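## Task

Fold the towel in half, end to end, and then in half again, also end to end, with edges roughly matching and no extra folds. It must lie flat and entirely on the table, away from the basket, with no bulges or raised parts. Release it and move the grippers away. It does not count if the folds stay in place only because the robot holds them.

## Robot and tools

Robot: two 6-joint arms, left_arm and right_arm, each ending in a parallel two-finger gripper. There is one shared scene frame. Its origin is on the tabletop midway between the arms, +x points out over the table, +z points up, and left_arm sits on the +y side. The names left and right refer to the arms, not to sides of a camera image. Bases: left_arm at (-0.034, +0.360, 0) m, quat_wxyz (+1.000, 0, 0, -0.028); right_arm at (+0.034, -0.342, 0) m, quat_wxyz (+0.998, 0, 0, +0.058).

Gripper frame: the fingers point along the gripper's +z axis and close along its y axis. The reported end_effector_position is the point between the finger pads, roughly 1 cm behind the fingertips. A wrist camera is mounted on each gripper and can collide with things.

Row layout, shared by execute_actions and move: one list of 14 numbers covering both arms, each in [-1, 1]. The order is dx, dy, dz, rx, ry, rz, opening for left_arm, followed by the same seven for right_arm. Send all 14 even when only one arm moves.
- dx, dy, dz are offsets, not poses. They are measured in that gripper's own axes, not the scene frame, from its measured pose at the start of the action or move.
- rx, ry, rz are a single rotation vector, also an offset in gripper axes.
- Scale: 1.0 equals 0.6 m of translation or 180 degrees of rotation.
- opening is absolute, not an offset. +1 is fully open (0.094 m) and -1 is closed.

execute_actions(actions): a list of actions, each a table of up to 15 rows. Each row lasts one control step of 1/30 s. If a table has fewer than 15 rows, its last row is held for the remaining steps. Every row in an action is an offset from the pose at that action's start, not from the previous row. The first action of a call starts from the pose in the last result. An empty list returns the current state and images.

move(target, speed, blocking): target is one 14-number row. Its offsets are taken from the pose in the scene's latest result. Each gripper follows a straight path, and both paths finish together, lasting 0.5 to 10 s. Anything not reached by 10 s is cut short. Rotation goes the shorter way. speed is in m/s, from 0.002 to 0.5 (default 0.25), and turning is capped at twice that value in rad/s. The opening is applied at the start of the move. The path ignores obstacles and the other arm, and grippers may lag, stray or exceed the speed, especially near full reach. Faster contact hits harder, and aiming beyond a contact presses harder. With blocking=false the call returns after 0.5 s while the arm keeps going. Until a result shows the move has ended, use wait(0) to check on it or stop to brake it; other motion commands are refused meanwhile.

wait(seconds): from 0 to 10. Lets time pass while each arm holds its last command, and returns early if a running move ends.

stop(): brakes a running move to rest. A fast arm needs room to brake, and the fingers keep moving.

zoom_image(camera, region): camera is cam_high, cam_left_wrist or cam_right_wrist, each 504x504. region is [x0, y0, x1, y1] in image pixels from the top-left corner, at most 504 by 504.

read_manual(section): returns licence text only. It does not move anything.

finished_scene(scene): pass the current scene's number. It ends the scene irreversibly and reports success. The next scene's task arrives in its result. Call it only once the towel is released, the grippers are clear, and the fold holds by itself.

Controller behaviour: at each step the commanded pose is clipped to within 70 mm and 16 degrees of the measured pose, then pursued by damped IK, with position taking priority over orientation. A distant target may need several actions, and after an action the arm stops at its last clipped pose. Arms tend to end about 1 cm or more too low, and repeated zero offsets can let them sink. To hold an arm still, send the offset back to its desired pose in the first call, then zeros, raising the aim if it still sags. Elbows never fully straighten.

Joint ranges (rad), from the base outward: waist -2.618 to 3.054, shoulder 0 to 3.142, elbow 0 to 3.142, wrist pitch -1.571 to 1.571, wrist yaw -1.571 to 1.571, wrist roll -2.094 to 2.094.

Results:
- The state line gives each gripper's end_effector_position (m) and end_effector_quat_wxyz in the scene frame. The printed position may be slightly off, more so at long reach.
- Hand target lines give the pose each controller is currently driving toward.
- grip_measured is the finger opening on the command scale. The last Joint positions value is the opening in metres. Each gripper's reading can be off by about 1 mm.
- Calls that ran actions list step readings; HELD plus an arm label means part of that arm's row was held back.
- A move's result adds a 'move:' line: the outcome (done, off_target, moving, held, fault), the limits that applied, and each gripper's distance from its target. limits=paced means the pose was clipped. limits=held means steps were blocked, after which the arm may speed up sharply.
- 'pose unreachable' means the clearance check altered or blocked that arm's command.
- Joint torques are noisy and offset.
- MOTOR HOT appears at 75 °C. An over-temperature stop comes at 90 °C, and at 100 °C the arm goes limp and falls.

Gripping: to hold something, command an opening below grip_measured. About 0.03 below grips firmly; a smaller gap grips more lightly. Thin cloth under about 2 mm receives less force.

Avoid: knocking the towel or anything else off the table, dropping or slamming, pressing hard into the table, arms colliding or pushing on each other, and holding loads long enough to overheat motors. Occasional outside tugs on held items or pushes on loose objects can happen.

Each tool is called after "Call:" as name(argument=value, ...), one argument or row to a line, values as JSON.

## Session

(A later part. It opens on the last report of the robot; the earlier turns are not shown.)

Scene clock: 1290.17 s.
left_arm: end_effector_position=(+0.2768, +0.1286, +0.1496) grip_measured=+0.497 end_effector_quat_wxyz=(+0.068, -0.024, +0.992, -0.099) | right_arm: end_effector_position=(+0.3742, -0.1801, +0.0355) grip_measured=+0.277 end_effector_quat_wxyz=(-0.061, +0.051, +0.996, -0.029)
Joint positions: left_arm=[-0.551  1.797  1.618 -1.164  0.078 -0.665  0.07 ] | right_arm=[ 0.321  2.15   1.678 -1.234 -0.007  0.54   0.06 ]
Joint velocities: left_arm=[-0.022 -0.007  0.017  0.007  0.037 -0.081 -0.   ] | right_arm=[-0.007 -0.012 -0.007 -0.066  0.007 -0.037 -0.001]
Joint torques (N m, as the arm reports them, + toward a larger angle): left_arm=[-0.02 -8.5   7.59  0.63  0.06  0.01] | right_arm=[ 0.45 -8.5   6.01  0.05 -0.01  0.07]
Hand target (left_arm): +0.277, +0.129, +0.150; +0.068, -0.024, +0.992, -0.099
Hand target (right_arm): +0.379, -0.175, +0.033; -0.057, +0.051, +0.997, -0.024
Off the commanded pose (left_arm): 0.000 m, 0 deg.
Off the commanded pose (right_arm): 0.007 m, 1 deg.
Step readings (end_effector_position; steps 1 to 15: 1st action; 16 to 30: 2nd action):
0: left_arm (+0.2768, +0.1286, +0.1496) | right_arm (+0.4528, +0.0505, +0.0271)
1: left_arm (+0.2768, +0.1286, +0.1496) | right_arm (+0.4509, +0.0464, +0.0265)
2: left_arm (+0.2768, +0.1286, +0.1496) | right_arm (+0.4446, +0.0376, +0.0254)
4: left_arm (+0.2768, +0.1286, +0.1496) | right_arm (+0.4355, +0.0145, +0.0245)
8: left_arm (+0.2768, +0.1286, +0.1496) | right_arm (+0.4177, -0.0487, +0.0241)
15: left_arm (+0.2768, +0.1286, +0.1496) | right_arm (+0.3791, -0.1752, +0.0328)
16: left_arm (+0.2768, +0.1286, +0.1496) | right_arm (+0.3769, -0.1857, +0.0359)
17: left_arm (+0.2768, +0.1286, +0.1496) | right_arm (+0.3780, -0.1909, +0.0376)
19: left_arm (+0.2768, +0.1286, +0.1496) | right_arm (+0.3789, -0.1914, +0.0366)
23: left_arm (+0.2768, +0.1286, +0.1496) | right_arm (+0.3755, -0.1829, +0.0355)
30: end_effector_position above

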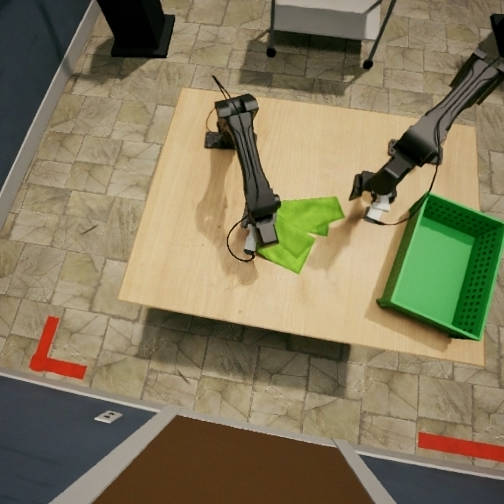

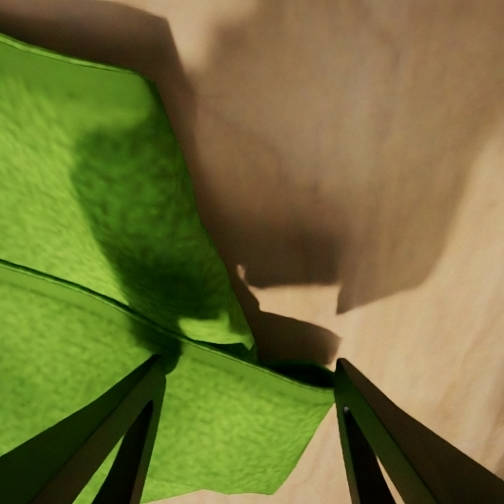

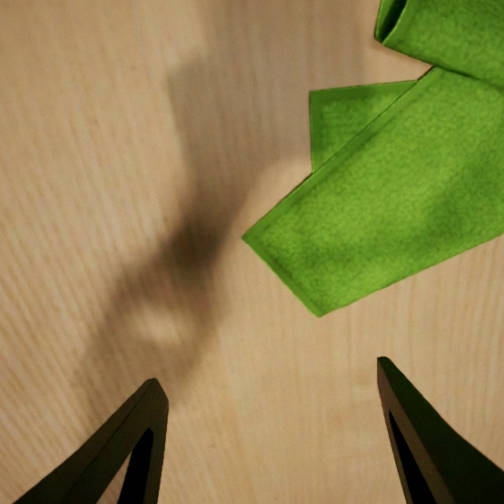

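Call:
execute_actions(
  actions=[
    [[0,0,0,0,0,0,0.5, 0,0,-0.2,0,0,0,0.28]],
    [[0,0,0,0,0,0,0.5, 0.2,-0.15,0,0,0,0,0.28]],
  ],
)

Call:
zoom_image(
  camera="cam_high",
  region=[200, 170, 400, 290],
)

Scene clock: 1296.20 s.
left_arm: end_effector_position=(+0.2768, +0.1286, +0.1496) grip_measured=+0.497 end_effector_quat_wxyz=(+0.068, -0.024, +0.992, -0.099) | right_arm: end_effector_position=(+0.2626, -0.2476, +0.1596) grip_measured=+0.277 end_effector_quat_wxyz=(+0.003, +0.053, +0.999, +0.005)
Joint positions: left_arm=[-0.551  1.797  1.618 -1.164  0.078 -0.665  0.07 ] | right_arm=[ 0.265  1.472  1.338 -1.428 -0.007  0.487  0.06 ]
Joint velocities: left_arm=[-0.002 -0.012 -0.012 -0.051  0.037 -0.037  0.   ] | right_arm=[-0.007 -0.002 -0.012  0.081  0.007 -0.095 -0.001]
Joint torques (N m, as the arm reports them, + toward a larger angle): left_arm=[ 0.05 -8.31  7.51  0.6   0.08  0.01] | right_arm=[-0.78 -4.35  3.59  0.21  0.03  0.02]
Hand target (left_arm): +0.277, +0.129, +0.150; +0.068, -0.024, +0.992, -0.099
Hand target (right_arm): +0.266, -0.249, +0.154; +0.006, +0.051, +0.999, +0.006
Off the commanded pose (left_arm): 0.000 m, 0 deg.
Off the commanded pose (right_arm): 0.008 m, 0 deg.
Step readings (end_effector_position; steps 1 to 15: 1st action; 16 to 30: 2nd action):
0: left_arm (+0.2768, +0.1286, +0.1496) | right_arm (+0.3742, -0.1801, +0.0355)
1: left_arm (+0.2768, +0.1286, +0.1496) | right_arm (+0.3740, -0.1802, +0.0410)
2: left_arm (+0.2768, +0.1286, +0.1496) | right_arm (+0.3752, -0.1796, +0.0496)
4: left_arm (+0.2768, +0.1286, +0.1496) | right_arm (+0.3869, -0.1741, +0.0766)
8: left_arm (+0.2768, +0.1286, +0.1496) | right_arm (+0.4055, -0.1654, +0.1334)
15: left_arm (+0.2768, +0.1286, +0.1496) | right_arm (+0.3944, -0.1706, +0.1549)
16: left_arm (+0.2768, +0.1286, +0.1496) | right_arm (+0.3918, -0.1720, +0.1519)
17: left_arm (+0.2768, +0.1286, +0.1496) | right_arm (+0.3785, -0.1785, +0.1456)
19: left_arm (+0.2768, +0.1286, +0.1496) | right_arm (+0.3390, -0.1983, +0.1365)
23: left_arm (+0.2768, +0.1286, +0.1496) | right_arm (+0.2711, -0.2370, +0.1368)
30: end_effector_position above

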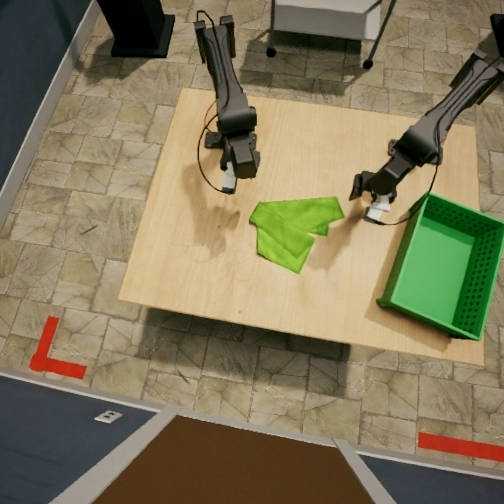

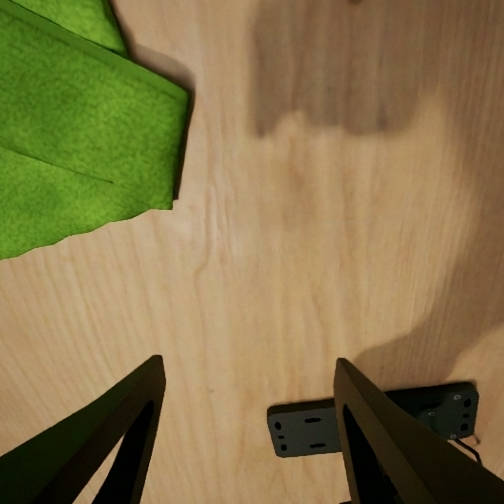

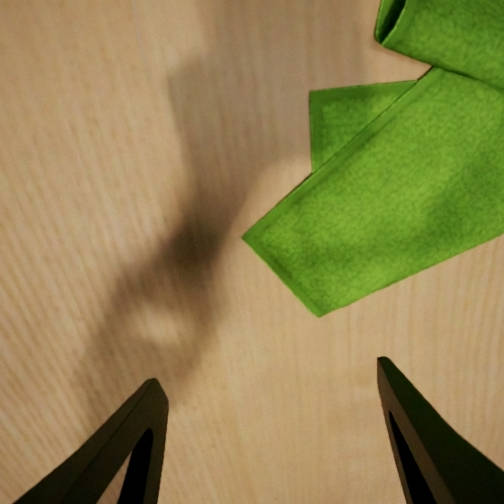

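Region (200, 170, 400, 290) of cam_high's 504x504 image, scaled by 2.520, with more detail than that image has; it fills the top 302 rows of this view, and the rest is white.

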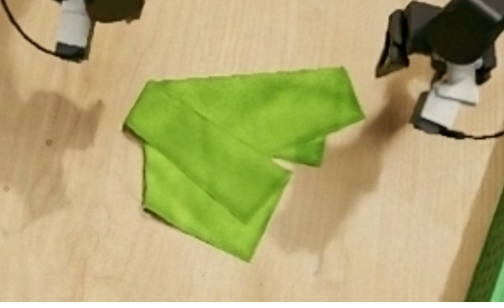

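Call:
move(
  target=[0,0,0,0,0,0,0.5, -0.19,0.085,0.13,-0.03,0,0,0.28],
  speed=0.2,
)

Scene clock: 1318.57 s.
left_arm: end_effector_position=(+0.2768, +0.1286, +0.1496) grip_measured=+0.497 end_effector_quat_wxyz=(+0.068, -0.024, +0.992, -0.099) | right_arm: end_effector_position=(+0.3696, -0.2093, +0.0773) grip_measured=+0.277 end_effector_quat_wxyz=(-0.008, +0.051, +0.998, +0.042)
Joint positions: left_arm=[-0.551  1.797  1.618 -1.164  0.078 -0.665  0.07 ] | right_arm=[ 0.215  1.909  1.499 -1.145 -0.083  0.435  0.06 ]
Joint velocities: left_arm=[ 0.007  0.012  0.012  0.007 -0.066 -0.051 -0.   ] | right_arm=[ 0.012 -0.002 -0.002  0.007 -0.095 -0.007 -0.   ]
Joint torques (N m, as the arm reports them, + toward a larger angle): left_arm=[-0.08 -8.38  7.46  0.61  0.08 -0.01] | right_arm=[-0.8  -7.52  7.53  0.31 -0.11 -0.01]
Hand target (left_arm): +0.277, +0.129, +0.150; +0.068, -0.024, +0.992, -0.099
Hand target (right_arm): +0.381, -0.208, +0.082; +0.005, +0.053, +0.997, +0.052
Off the commanded pose (left_arm): 0.000 m, 0 deg.
Off the commanded pose (right_arm): 0.013 m, 2 deg.
move: off_target (right_arm)

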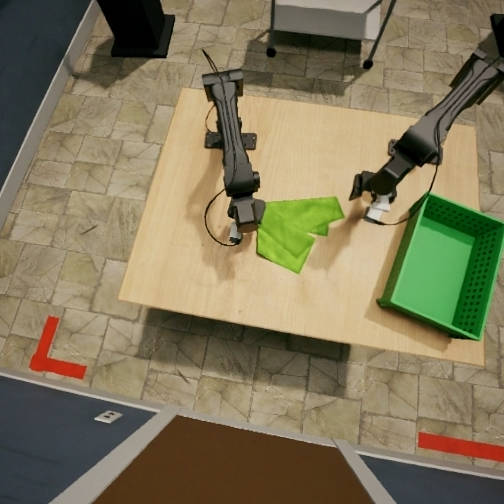

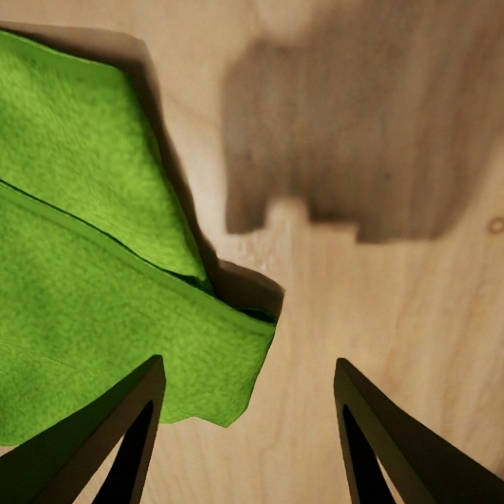

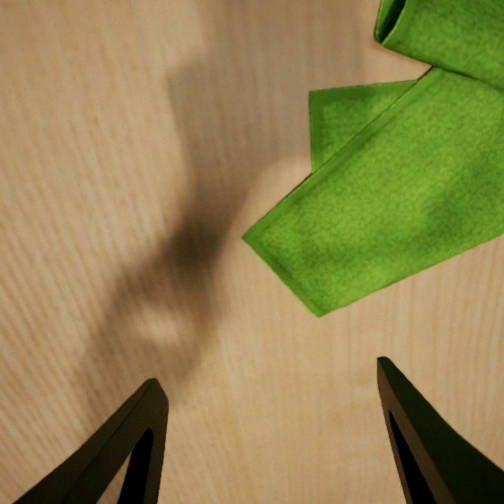

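Call:
execute_actions(
  actions=[
    [[0,0,0,0,0,0,0.5, 0.01,0.02,0,0,0,0,0.28]],
    [[0,0,0,0,0,0,0.5, 0,0,0.105,0,0,0,0.28]],
    [[0,0,0,0,0,0,0.5, 0,0,0.02,0,0,0,-1]],
  ],
)

Scene clock: 1325.67 s.
left_arm: end_effector_position=(+0.2768, +0.1286, +0.1496) grip_measured=+0.497 end_effector_quat_wxyz=(+0.068, -0.024, +0.992, -0.099) | right_arm: end_effector_position=(+0.3653, -0.1948, +0.0191) grip_measured=-0.961 end_effector_quat_wxyz=(-0.010, +0.053, +0.997, +0.049)
Joint positions: left_arm=[-0.551  1.797  1.618 -1.164  0.078 -0.665  0.07 ] | right_arm=[ 0.25   1.971  1.345 -0.923 -0.097  0.474  0.002]
Joint velocities: left_arm=[-0.017 -0.012 -0.002 -0.007  0.037 -0.022 -0.   ] | right_arm=[ 0.007 -0.002 -0.017  0.037 -0.022  0.007 -0.   ]
Joint torques (N m, as the arm reports them, + toward a larger angle): left_arm=[-0.07 -8.36  7.55  0.64  0.08 -0.02] | right_arm=[ 0.16 -7.25  3.07  0.41  0.06  0.06]
Hand target (left_arm): +0.277, +0.129, +0.150; +0.068, -0.024, +0.992, -0.099
Hand target (right_arm): +0.360, -0.197, +0.007; -0.019, +0.053, +0.998, +0.040
Off the commanded pose (left_arm): 0.000 m, 0 deg.
Off the commanded pose (right_arm): 0.013 m, 1 deg.
Step readings (end_effector_position; steps 1 to 15: 1st action; 16 to 30: 2nd action; 31 to 45: 3rd action):
0: left_arm (+0.2768, +0.1286, +0.1496) | right_arm (+0.3696, -0.2093, +0.0773)
1: left_arm (+0.2768, +0.1286, +0.1496) | right_arm (+0.3693, -0.2086, +0.0773)
2: left_arm (+0.2768, +0.1286, +0.1496) | right_arm (+0.3688, -0.2074, +0.0773)
4: left_arm (+0.2768, +0.1286, +0.1496) | right_arm (+0.3672, -0.2034, +0.0773)
8: left_arm (+0.2768, +0.1286, +0.1496) | right_arm (+0.3654, -0.1991, +0.0773)
15: left_arm (+0.2768, +0.1286, +0.1496) | right_arm (+0.3654, -0.1991, +0.0773)
16: left_arm (+0.2768, +0.1286, +0.1496) | right_arm (+0.3663, -0.1988, +0.0724)
17: left_arm (+0.2768, +0.1286, +0.1496) | right_arm (+0.3667, -0.1986, +0.0650)
19: left_arm (+0.2768, +0.1286, +0.1496) | right_arm (+0.3589, -0.2015, +0.0432)
23: left_arm (+0.2768, +0.1286, +0.1496) | right_arm (+0.3528, -0.2034, +0.0187)
30: left_arm (+0.2768, +0.1286, +0.1496) | right_arm (+0.3605, -0.1982, +0.0189)
31: left_arm (+0.2768, +0.1286, +0.1496) | right_arm (+0.3613, -0.1976, +0.0189)
32: left_arm (+0.2768, +0.1286, +0.1496) | right_arm (+0.3627, -0.1966, +0.0190)
34: left_arm (+0.2768, +0.1286, +0.1496) | right_arm (+0.3649, -0.1946, +0.0191)
38: left_arm (+0.2768, +0.1286, +0.1496) | right_arm (+0.3653, -0.1948, +0.0191)
45: end_effector_position above

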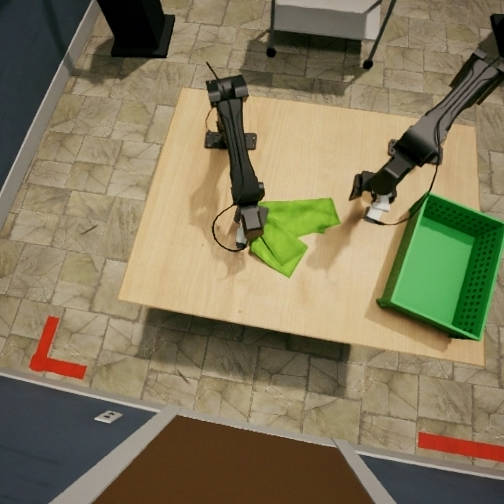

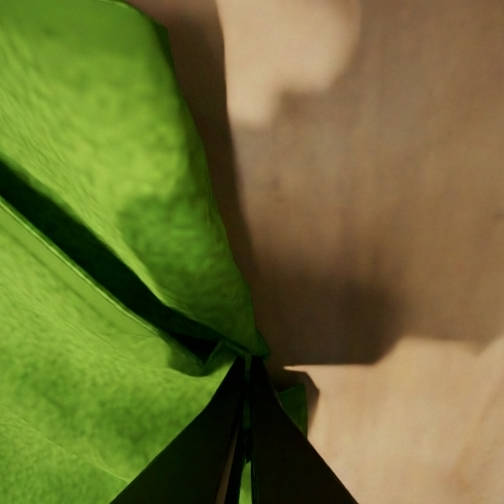

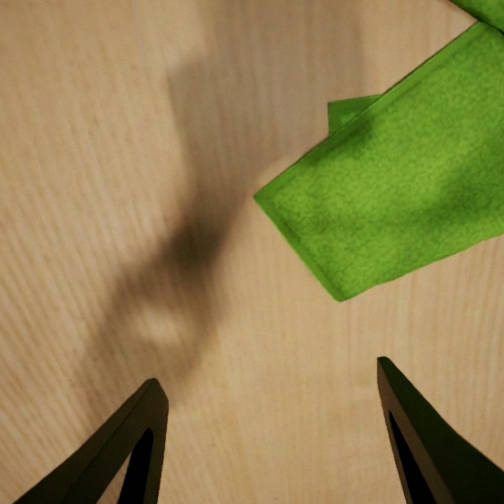

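Holding. Drag the bundle −y and slightly −x.

Call:
move(
  target=[0,0,0,0,0,0,0.5, 0.1,-0.25,-0.03,0,0,0,-1],
  speed=0.08,
)

Call:
execute_actions(
  actions=[
    [[0,0,0,0,0,0,0.5, 0,0,0.02,0,0,0,0.5]],
    [[0,0,0,0,0,0,0.5, 0.15,-0.05,-0.25,0,0,0,0.5]],
  ],
)

Call:
zoom_image(
  camera="cam_high",
  region=[160, 160, 360, 290],
)

Scene clock: 1352.83 s.
left_arm: end_effector_position=(+0.2768, +0.1286, +0.1496) grip_measured=+0.497 end_effector_quat_wxyz=(+0.068, -0.024, +0.992, -0.099) | right_arm: end_effector_position=(+0.2999, -0.3355, +0.0240) grip_measured=-0.964 end_effector_quat_wxyz=(-0.006, +0.052, +0.997, +0.051)
Joint positions: left_arm=[-0.551  1.797  1.618 -1.164  0.078 -0.665  0.07 ] | right_arm=[-0.167  1.651  0.959 -0.89  -0.103  0.054  0.002]
Joint velocities: left_arm=[ 0.007 -0.002 -0.007 -0.022 -0.066 -0.007  0.001] | right_arm=[ 0.007 -0.007 -0.012  0.007 -0.007 -0.066  0.001]
Joint torques (N m, as the arm reports them, + toward a larger angle): left_arm=[ 0.   -8.4   7.57  0.63  0.06 -0.01] | right_arm=[-0.63 -7.35  3.15  0.07  0.05 -0.01]
Hand target (left_arm): +0.277, +0.129, +0.150; +0.068, -0.024, +0.992, -0.099
Hand target (right_arm): +0.291, -0.340, +0.025; -0.009, +0.053, +0.998, +0.045
Off the commanded pose (left_arm): 0.000 m, 0 deg.
Off the commanded pose (right_arm): 0.010 m, 1 deg.
move: done

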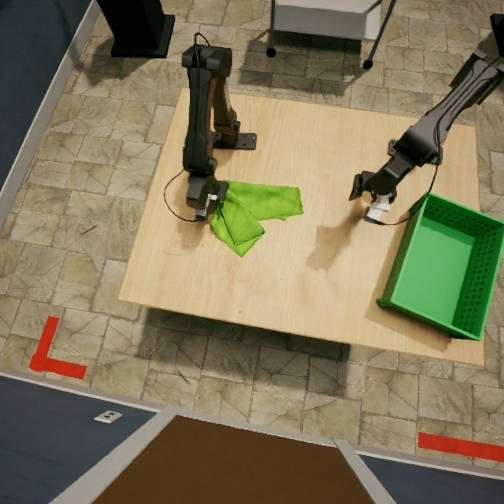

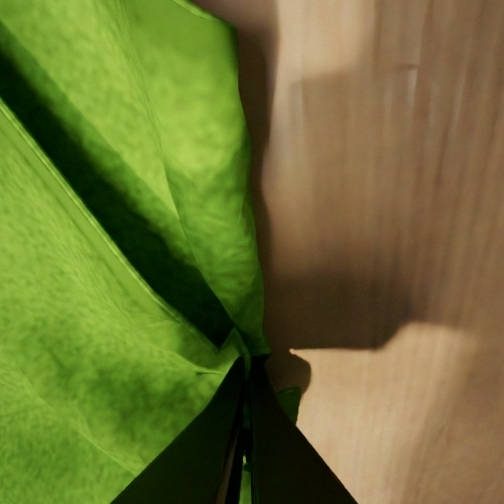

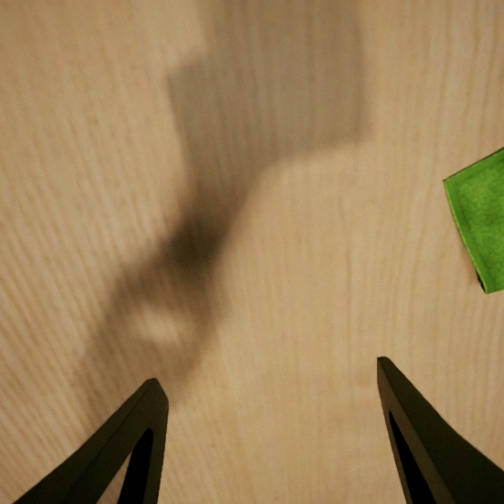

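Scene clock: 1353.83 s.
left_arm: end_effector_position=(+0.2768, +0.1286, +0.1496) grip_measured=+0.497 end_effector_quat_wxyz=(+0.068, -0.024, +0.992, -0.099) | right_arm: end_effector_position=(+0.2368, -0.3742, +0.1594) grip_measured=+0.497 end_effector_quat_wxyz=(+0.048, +0.065, +0.996, +0.043)
Joint positions: left_arm=[-0.551  1.797  1.618 -1.164  0.078 -0.665  0.07 ] | right_arm=[-0.371  1.246  1.154 -1.401 -0.103 -0.119  0.07 ]
Joint velocities: left_arm=[-0.012  0.007  0.002  0.037  0.007 -0.007  0.001] | right_arm=[-0.129 -0.002  0.232 -0.696  0.007 -0.3    0.   ]
Joint torques (N m, as the arm reports them, + toward a larger angle): left_arm=[ 0.02 -8.43  7.65  0.66  0.07 -0.04] | right_arm=[-0.65 -3.26  6.44  0.22 -0.02  0.  ]
Hand target (left_arm): +0.277, +0.129, +0.150; +0.068, -0.024, +0.992, -0.099
Hand target (right_arm): +0.215, -0.372, +0.167; +0.011, +0.052, +0.997, +0.050
Off the commanded pose (left_arm): 0.000 m, 0 deg.
Off the commanded pose (right_arm): 0.028 m, 5 deg.
Step readings (end_effector_position; steps 1 to 15: 1st action; 16 to 30: 2nd action):
0: left_arm (+0.2768, +0.1286, +0.1496) | right_arm (+0.2999, -0.3355, +0.0240)
1: left_arm (+0.2768, +0.1286, +0.1496) | right_arm (+0.3004, -0.3356, +0.0239)
2: left_arm (+0.2768, +0.1286, +0.1496) | right_arm (+0.3015, -0.3356, +0.0235)
4: left_arm (+0.2768, +0.1286, +0.1496) | right_arm (+0.3032, -0.3357, +0.0228)
8: left_arm (+0.2768, +0.1286, +0.1496) | right_arm (+0.3049, -0.3358, +0.0223)
15: left_arm (+0.2768, +0.1286, +0.1496) | right_arm (+0.3064, -0.3359, +0.0224)
16: left_arm (+0.2768, +0.1286, +0.1496) | right_arm (+0.3051, -0.3366, +0.0259)
17: left_arm (+0.2768, +0.1286, +0.1496) | right_arm (+0.2991, -0.3387, +0.0331)
19: left_arm (+0.2768, +0.1286, +0.1496) | right_arm (+0.2899, -0.3452, +0.0553)
23: left_arm (+0.2768, +0.1286, +0.1496) | right_arm (+0.2686, -0.3593, +0.1021)
30: end_effector_position above

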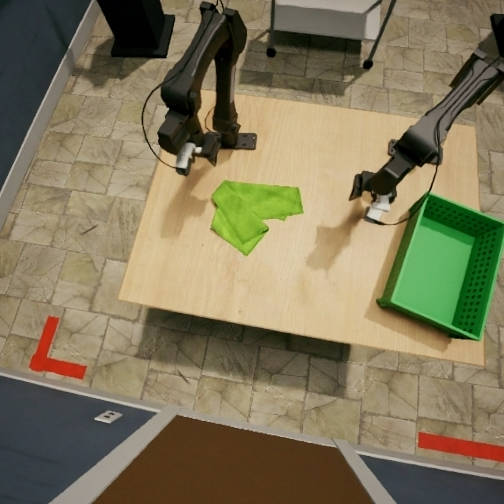

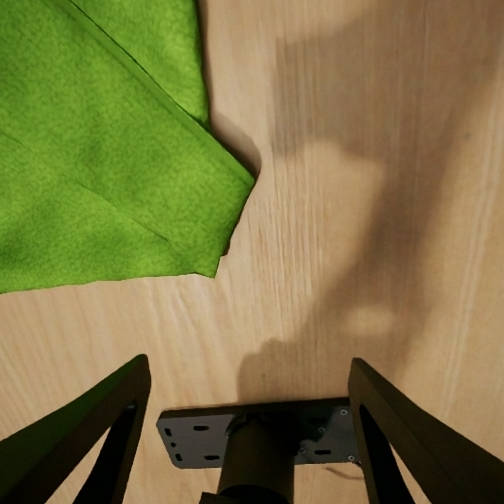

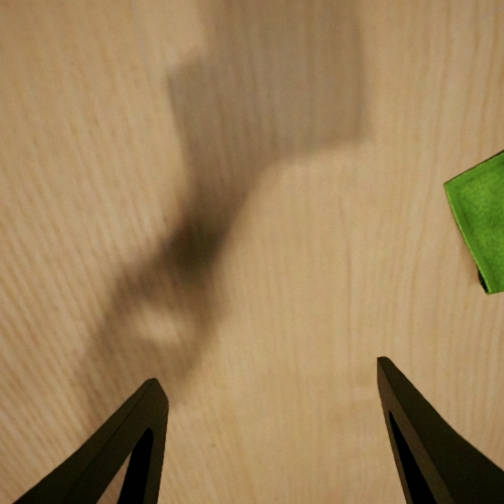

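Region (160, 160, 360, 290) of cam_high's 504x504 image, scaled by 2.520, with more detail than that image has; it fills the top 328 rows of this view, and the rest is white.

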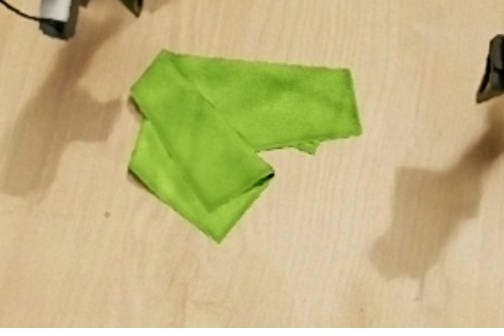

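Call:
move(
  target=[0,0,0,0,0,0,0.5, -0.14,0.51,0.13,-0.04,0.03,0,0.28],
  speed=0.25,
)

Scene clock: 1367.97 s.
left_arm: end_effector_position=(+0.2768, +0.1286, +0.1496) grip_measured=+0.497 end_effector_quat_wxyz=(+0.068, -0.024, +0.992, -0.099) | right_arm: end_effector_position=(+0.3621, -0.0789, +0.1162) grip_measured=+0.283 end_effector_quat_wxyz=(+0.004, +0.060, +0.992, +0.113)
Joint positions: left_arm=[-0.551  1.797  1.618 -1.164  0.078 -0.665  0.07 ] | right_arm=[ 0.484  2.004  1.768 -1.188 -0.173  0.733  0.06 ]
Joint velocities: left_arm=[-0.007  0.022  0.002  0.022  0.037  0.051 -0.   ] | right_arm=[ 0.022 -0.002 -0.007  0.007  0.022 -0.066 -0.001]
Joint torques (N m, as the arm reports them, + toward a larger angle): left_arm=[-0.13 -8.53  7.54  0.64  0.07  0.  ] | right_arm=[ 0.31 -8.37  7.79  0.32 -0.12  0.08]
Hand target (left_arm): +0.277, +0.129, +0.150; +0.068, -0.024, +0.992, -0.099
Hand target (right_arm): +0.363, -0.075, +0.119; +0.003, +0.060, +0.991, +0.116
Off the commanded pose (left_arm): 0.000 m, 0 deg.
Off the commanded pose (right_arm): 0.005 m, 0 deg.
move: done

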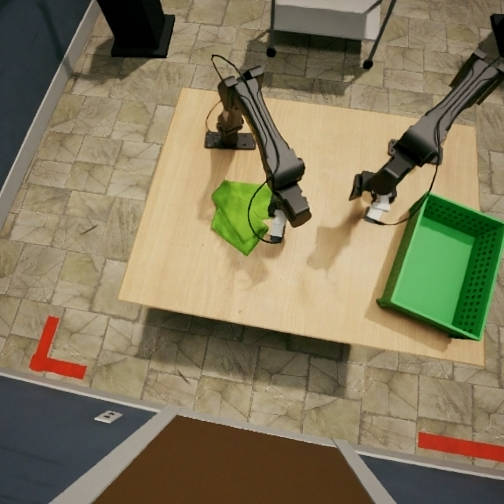

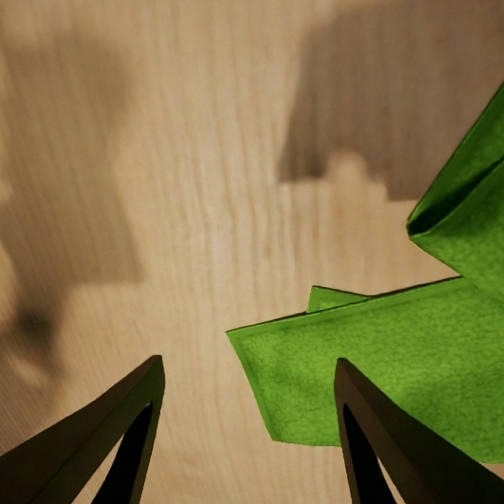

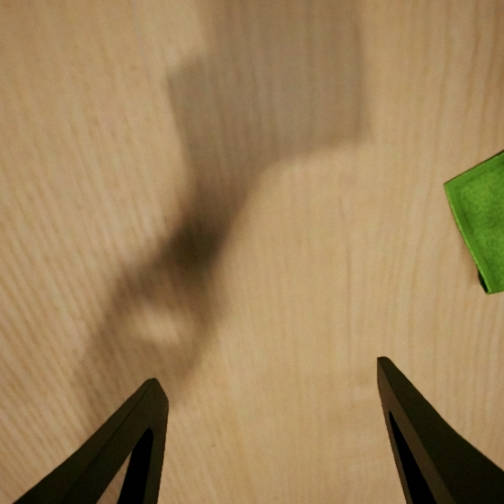

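Call:
execute_actions(
  actions=[],
)

Scene clock: 1394.90 s.
left_arm: end_effector_position=(+0.2768, +0.1286, +0.1496) grip_measured=+0.497 end_effector_quat_wxyz=(+0.068, -0.024, +0.992, -0.099) | right_arm: end_effector_position=(+0.3619, -0.0790, +0.1162) grip_measured=+0.283 end_effector_quat_wxyz=(+0.004, +0.061, +0.992, +0.113)
Joint positions: left_arm=[-0.551  1.797  1.618 -1.164  0.078 -0.665  0.07 ] | right_arm=[ 0.484  2.004  1.768 -1.189 -0.173  0.735  0.06 ]
Joint velocities: left_arm=[ 0.007  0.007 -0.012 -0.007 -0.022  0.007 -0.001] | right_arm=[-0.012 -0.002 -0.002 -0.037  0.007  0.007  0.002]
Joint torques (N m, as the arm reports them, + toward a larger angle): left_arm=[-0.07 -8.39  7.49  0.65  0.05 -0.02] | right_arm=[ 0.32 -8.25  7.76  0.33 -0.12  0.09]
Hand target (left_arm): +0.277, +0.129, +0.150; +0.068, -0.024, +0.992, -0.099
Hand target (right_arm): +0.363, -0.075, +0.119; +0.003, +0.060, +0.991, +0.116
Off the commanded pose (left_arm): 0.000 m, 0 deg.
Off the commanded pose (right_arm): 0.005 m, 0 deg.

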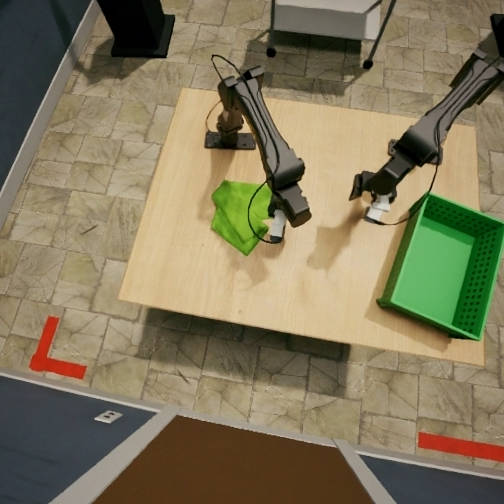

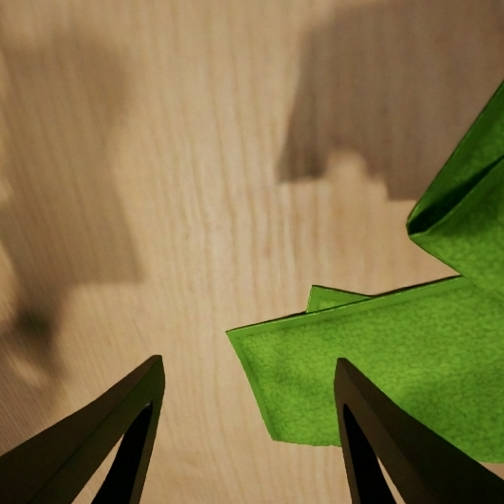

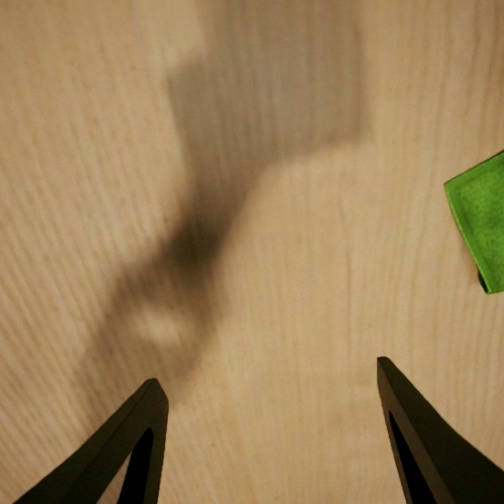

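Call:
move(
  target=[0,0,0,0,0,0,0.5, 0.01,-0.025,0.16,0.07,0,0,0.28],
  speed=0.12,
)

Call:
execute_actions(
  actions=[
    [[0,0,0,0,0,0,0.5, 0,0,0.03,0,0,0,-1]],
  ],
)

Scene clock: 1406.40 s.
left_arm: end_effector_position=(+0.2768, +0.1286, +0.1496) grip_measured=+0.497 end_effector_quat_wxyz=(+0.068, -0.024, +0.992, -0.099) | right_arm: end_effector_position=(+0.3590, -0.0697, +0.0286) grip_measured=+0.283 end_effector_quat_wxyz=(-0.002, +0.062, +0.998, +0.017)
Joint positions: left_arm=[-0.551  1.797  1.618 -1.164  0.078 -0.665  0.07 ] | right_arm=[ 0.567  2.188  1.72  -1.082 -0.027  0.807  0.06 ]
Joint velocities: left_arm=[ 0.002  0.017 -0.002 -0.022  0.037  0.022 -0.001] | right_arm=[-0.017  0.002 -0.017 -0.007 -0.037 -0.051 -0.   ]
Joint torques (N m, as the arm reports them, + toward a larger angle): left_arm=[-0.14 -8.41  7.56  0.64  0.05  0.01] | right_arm=[ 0.76 -9.24  3.96  0.33  0.13  0.05]
Hand target (left_arm): +0.277, +0.129, +0.150; +0.068, -0.024, +0.992, -0.099
Hand target (right_arm): +0.355, -0.072, +0.019; -0.003, +0.061, +0.998, +0.004
Off the commanded pose (left_arm): 0.000 m, 0 deg.
Off the commanded pose (right_arm): 0.010 m, 2 deg.
move: done

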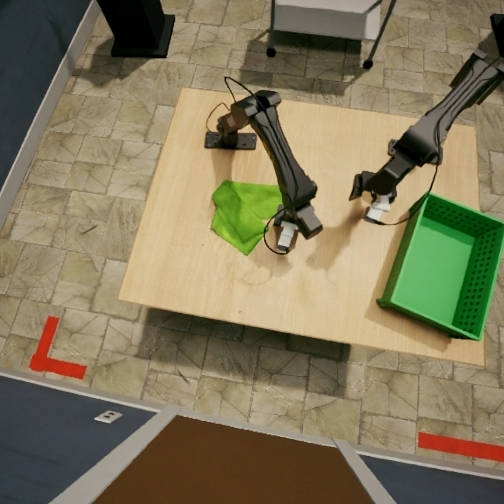

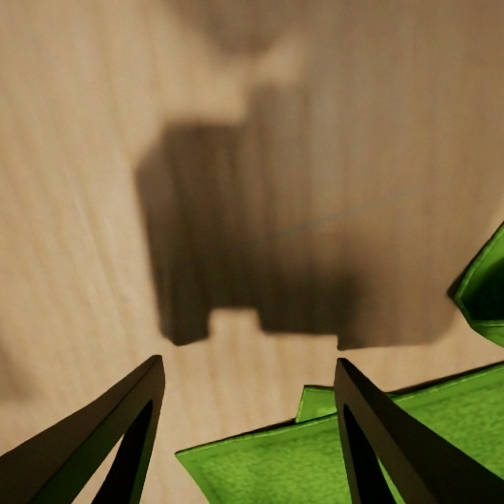

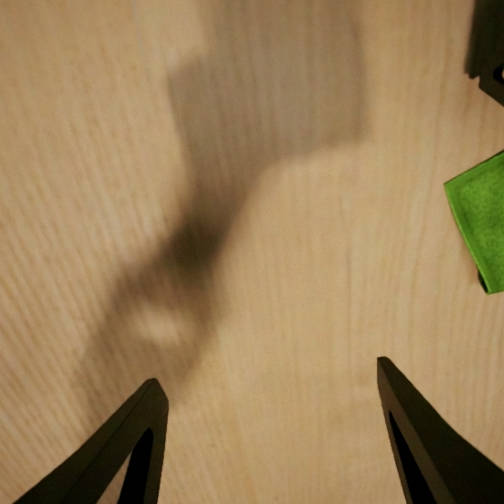

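Scene clock: 1406.90 s.
left_arm: end_effector_position=(+0.2768, +0.1286, +0.1496) grip_measured=+0.497 end_effector_quat_wxyz=(+0.068, -0.024, +0.992, -0.099) | right_arm: end_effector_position=(+0.3632, -0.0663, +0.0233) grip_measured=-0.978 end_effector_quat_wxyz=(+0.008, +0.062, +0.998, +0.026)
Joint positions: left_arm=[-0.551  1.797  1.618 -1.164  0.078 -0.665  0.07 ] | right_arm=[ 0.567  2.188  1.697 -1.032 -0.027  0.807  0.001]
Joint velocities: left_arm=[ 0.002 -0.017  0.002  0.007 -0.051 -0.037 -0.001] | right_arm=[ 0.002 -0.012 -0.012 -0.007 -0.022  0.022 -0.001]
Joint torques (N m, as the arm reports them, + toward a larger angle): left_arm=[ 0.08 -8.48  7.54  0.65  0.06  0.  ] | right_arm=[ 0.06 -8.9   3.87  0.35 -0.01  0.04]
Hand target (left_arm): +0.277, +0.129, +0.150; +0.068, -0.024, +0.992, -0.099
Hand target (right_arm): +0.359, -0.069, +0.011; -0.002, +0.062, +0.998, +0.017
Off the commanded pose (left_arm): 0.000 m, 0 deg.
Off the commanded pose (right_arm): 0.014 m, 2 deg.
Step readings (end_effector_position):
0: left_arm (+0.2768, +0.1286, +0.1496) | right_arm (+0.3590, -0.0697, +0.0286)
1: left_arm (+0.2768, +0.1286, +0.1496) | right_arm (+0.3592, -0.0695, +0.0277)
2: left_arm (+0.2768, +0.1286, +0.1496) | right_arm (+0.3602, -0.0688, +0.0268)
4: left_arm (+0.2768, +0.1286, +0.1496) | right_arm (+0.3604, -0.0686, +0.0243)
8: left_arm (+0.2768, +0.1286, +0.1496) | right_arm (+0.3615, -0.0677, +0.0232)
15: end_effector_position above

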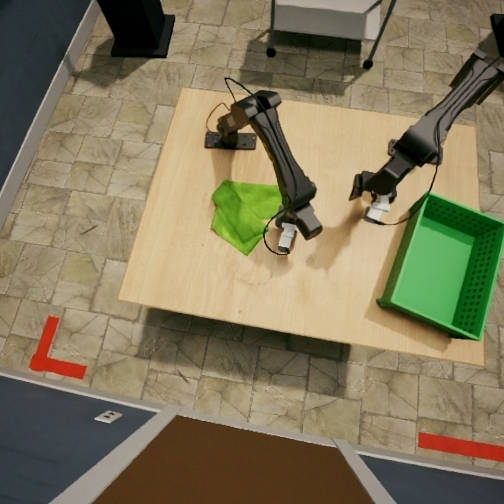

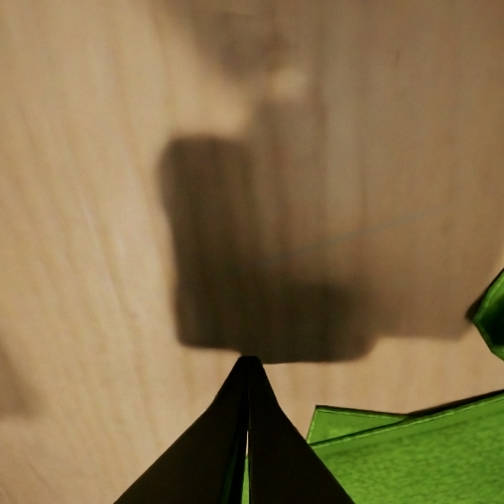

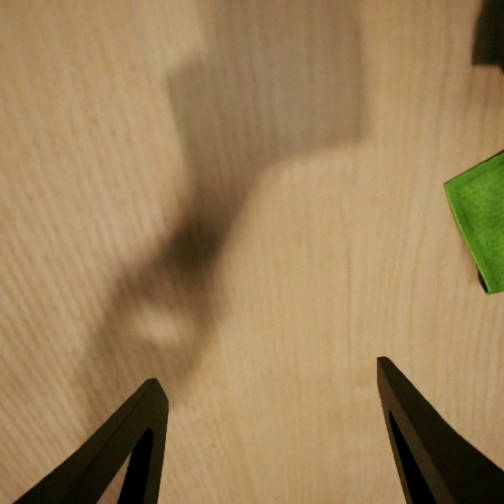

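Call:
move(
  target=[0,0,0,0,0,0,0.5, 0.07,-0.02,-0.07,0,0,0,0.28],
  speed=0.12,
)

Scene clock: 1410.90 s.
left_arm: end_effector_position=(+0.2768, +0.1286, +0.1496) grip_measured=+0.497 end_effector_quat_wxyz=(+0.068, -0.024, +0.992, -0.099) | right_arm: end_effector_position=(+0.3295, -0.0701, +0.0648) grip_measured=+0.277 end_effector_quat_wxyz=(+0.016, +0.062, +0.997, +0.036)
Joint positions: left_arm=[-0.551  1.797  1.618 -1.164  0.078 -0.665  0.07 ] | right_arm=[ 0.612  2.02   1.605 -1.083 -0.027  0.854  0.06 ]
Joint velocities: left_arm=[ 0.002 -0.002  0.012  0.051  0.007 -0.007 -0.   ] | right_arm=[ 0.012  0.007 -0.022 -0.051  0.037  0.051 -0.   ]
Joint torques (N m, as the arm reports them, + toward a larger angle): left_arm=[-0.16 -8.44  7.5   0.64  0.07  0.01] | right_arm=[  0.65 -10.15   3.54   0.17   0.04   0.06]
Hand target (left_arm): +0.277, +0.129, +0.150; +0.068, -0.024, +0.992, -0.099
Hand target (right_arm): +0.320, -0.075, +0.064; +0.008, +0.062, +0.998, +0.026
Off the commanded pose (left_arm): 0.000 m, 0 deg.
Off the commanded pose (right_arm): 0.011 m, 1 deg.
move: off_target (right_arm)

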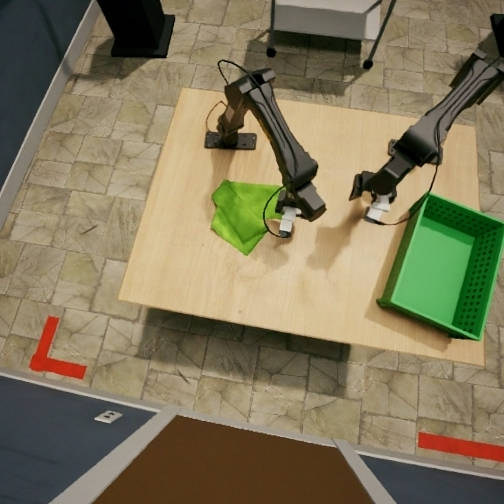

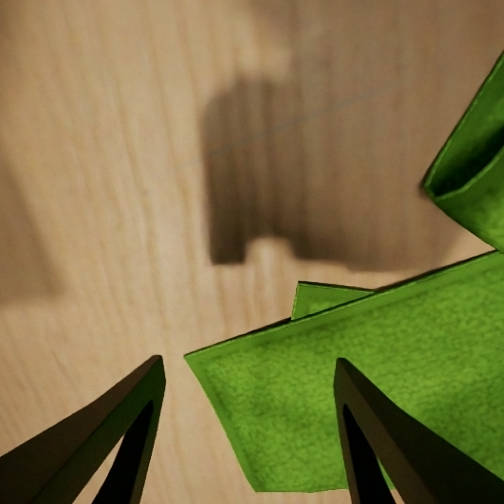

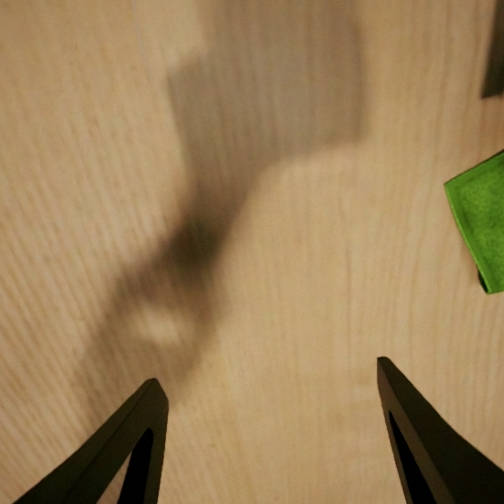

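Call:
move(
  target=[0,0,0,0,0,0,0.5, 0.03,-0.01,0.085,0.02,0.01,0,0.28],
  speed=0.1,
)

Call:
execute_actions(
  actions=[
    [[0,0,0,0,0,0,0.5, 0,0,0.03,0,0,0,-1]],
  ],
)

Scene clock: 1417.60 s.
left_arm: end_effector_position=(+0.2768, +0.1286, +0.1496) grip_measured=+0.497 end_effector_quat_wxyz=(+0.068, -0.024, +0.992, -0.099) | right_arm: end_effector_position=(+0.3163, -0.0685, +0.0220) grip_measured=+0.277 end_effector_quat_wxyz=(-0.001, +0.064, +0.998, +0.018)
Joint positions: left_arm=[-0.551  1.797  1.618 -1.164  0.078 -0.665  0.07 ] | right_arm=[ 0.639  2.074  1.512 -0.985 -0.025  0.884  0.06 ]
Joint velocities: left_arm=[-0.002 -0.002  0.012 -0.007 -0.007  0.007 -0.002] | right_arm=[-0.017 -0.007 -0.002  0.007 -0.037  0.022  0.001]
Joint torques (N m, as the arm reports them, + toward a larger angle): left_arm=[-0.07 -8.44  7.57  0.63  0.08  0.  ] | right_arm=[ 0.66 -8.48  3.89  0.3   0.14  0.06]
Hand target (left_arm): +0.277, +0.129, +0.150; +0.068, -0.024, +0.992, -0.099
Hand target (right_arm): +0.312, -0.071, +0.013; -0.002, +0.062, +0.998, +0.005
Off the commanded pose (left_arm): 0.000 m, 0 deg.
Off the commanded pose (right_arm): 0.010 m, 1 deg.
move: done

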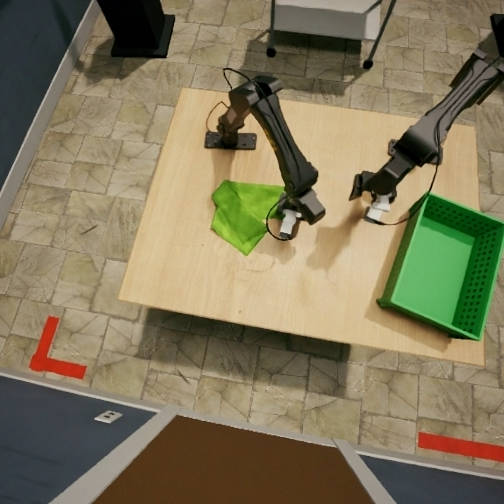

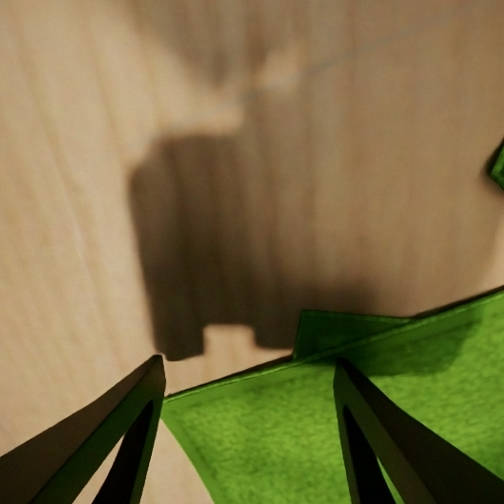

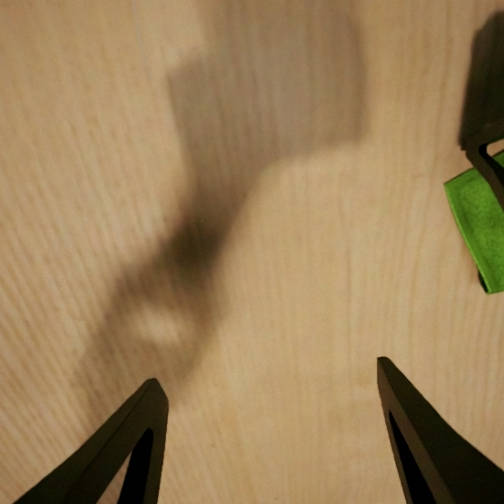

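Scene clock: 1418.10 s.
left_arm: end_effector_position=(+0.2768, +0.1286, +0.1496) grip_measured=+0.497 end_effector_quat_wxyz=(+0.068, -0.024, +0.992, -0.099) | right_arm: end_effector_position=(+0.3213, -0.0638, +0.0181) grip_measured=-0.978 end_effector_quat_wxyz=(+0.011, +0.064, +0.997, +0.030)
Joint positions: left_arm=[-0.551  1.797  1.618 -1.164  0.078 -0.665  0.07 ] | right_arm=[ 0.639  2.074  1.495 -0.934 -0.025  0.884  0.001]
Joint velocities: left_arm=[ 0.002 -0.012  0.012  0.022 -0.051 -0.037 -0.001] | right_arm=[ 0.007 -0.002 -0.002  0.037 -0.022  0.007 -0.001]
Joint torques (N m, as the arm reports them, + toward a larger angle): left_arm=[-0.1  -8.41  7.62  0.62  0.06 -0.03] | right_arm=[ 0.11 -7.67  3.64  0.36  0.01  0.05]
Hand target (left_arm): +0.277, +0.129, +0.150; +0.068, -0.024, +0.992, -0.099
Hand target (right_arm): +0.316, -0.068, +0.004; -0.001, +0.064, +0.998, +0.018
Off the commanded pose (left_arm): 0.000 m, 0 deg.
Off the commanded pose (right_arm): 0.016 m, 2 deg.
Step readings (end_effector_position):
0: left_arm (+0.2768, +0.1286, +0.1496) | right_arm (+0.3163, -0.0685, +0.0220)
1: left_arm (+0.2768, +0.1286, +0.1496) | right_arm (+0.3166, -0.0682, +0.0213)
2: left_arm (+0.2768, +0.1286, +0.1496) | right_arm (+0.3175, -0.0673, +0.0205)
4: left_arm (+0.2768, +0.1286, +0.1496) | right_arm (+0.3183, -0.0666, +0.0187)
8: left_arm (+0.2768, +0.1286, +0.1496) | right_arm (+0.3196, -0.0653, +0.0180)
15: end_effector_position above

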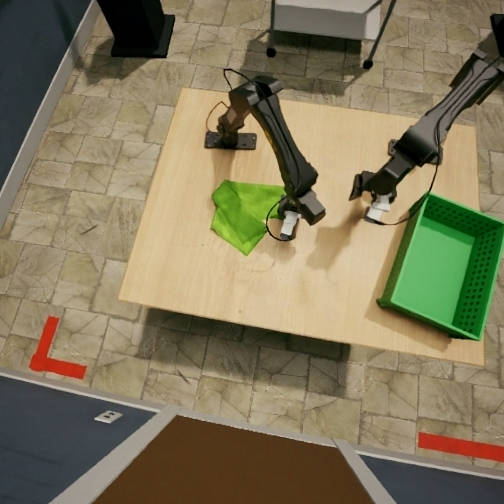

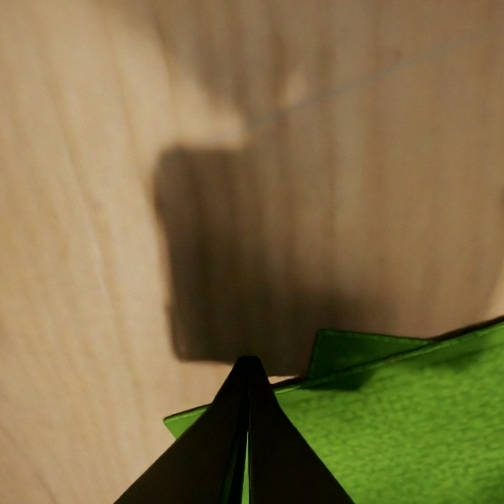

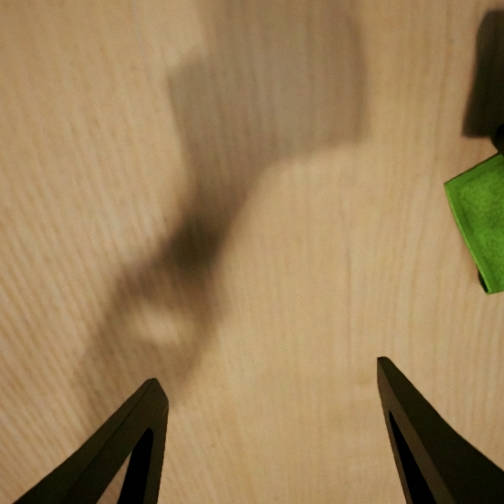

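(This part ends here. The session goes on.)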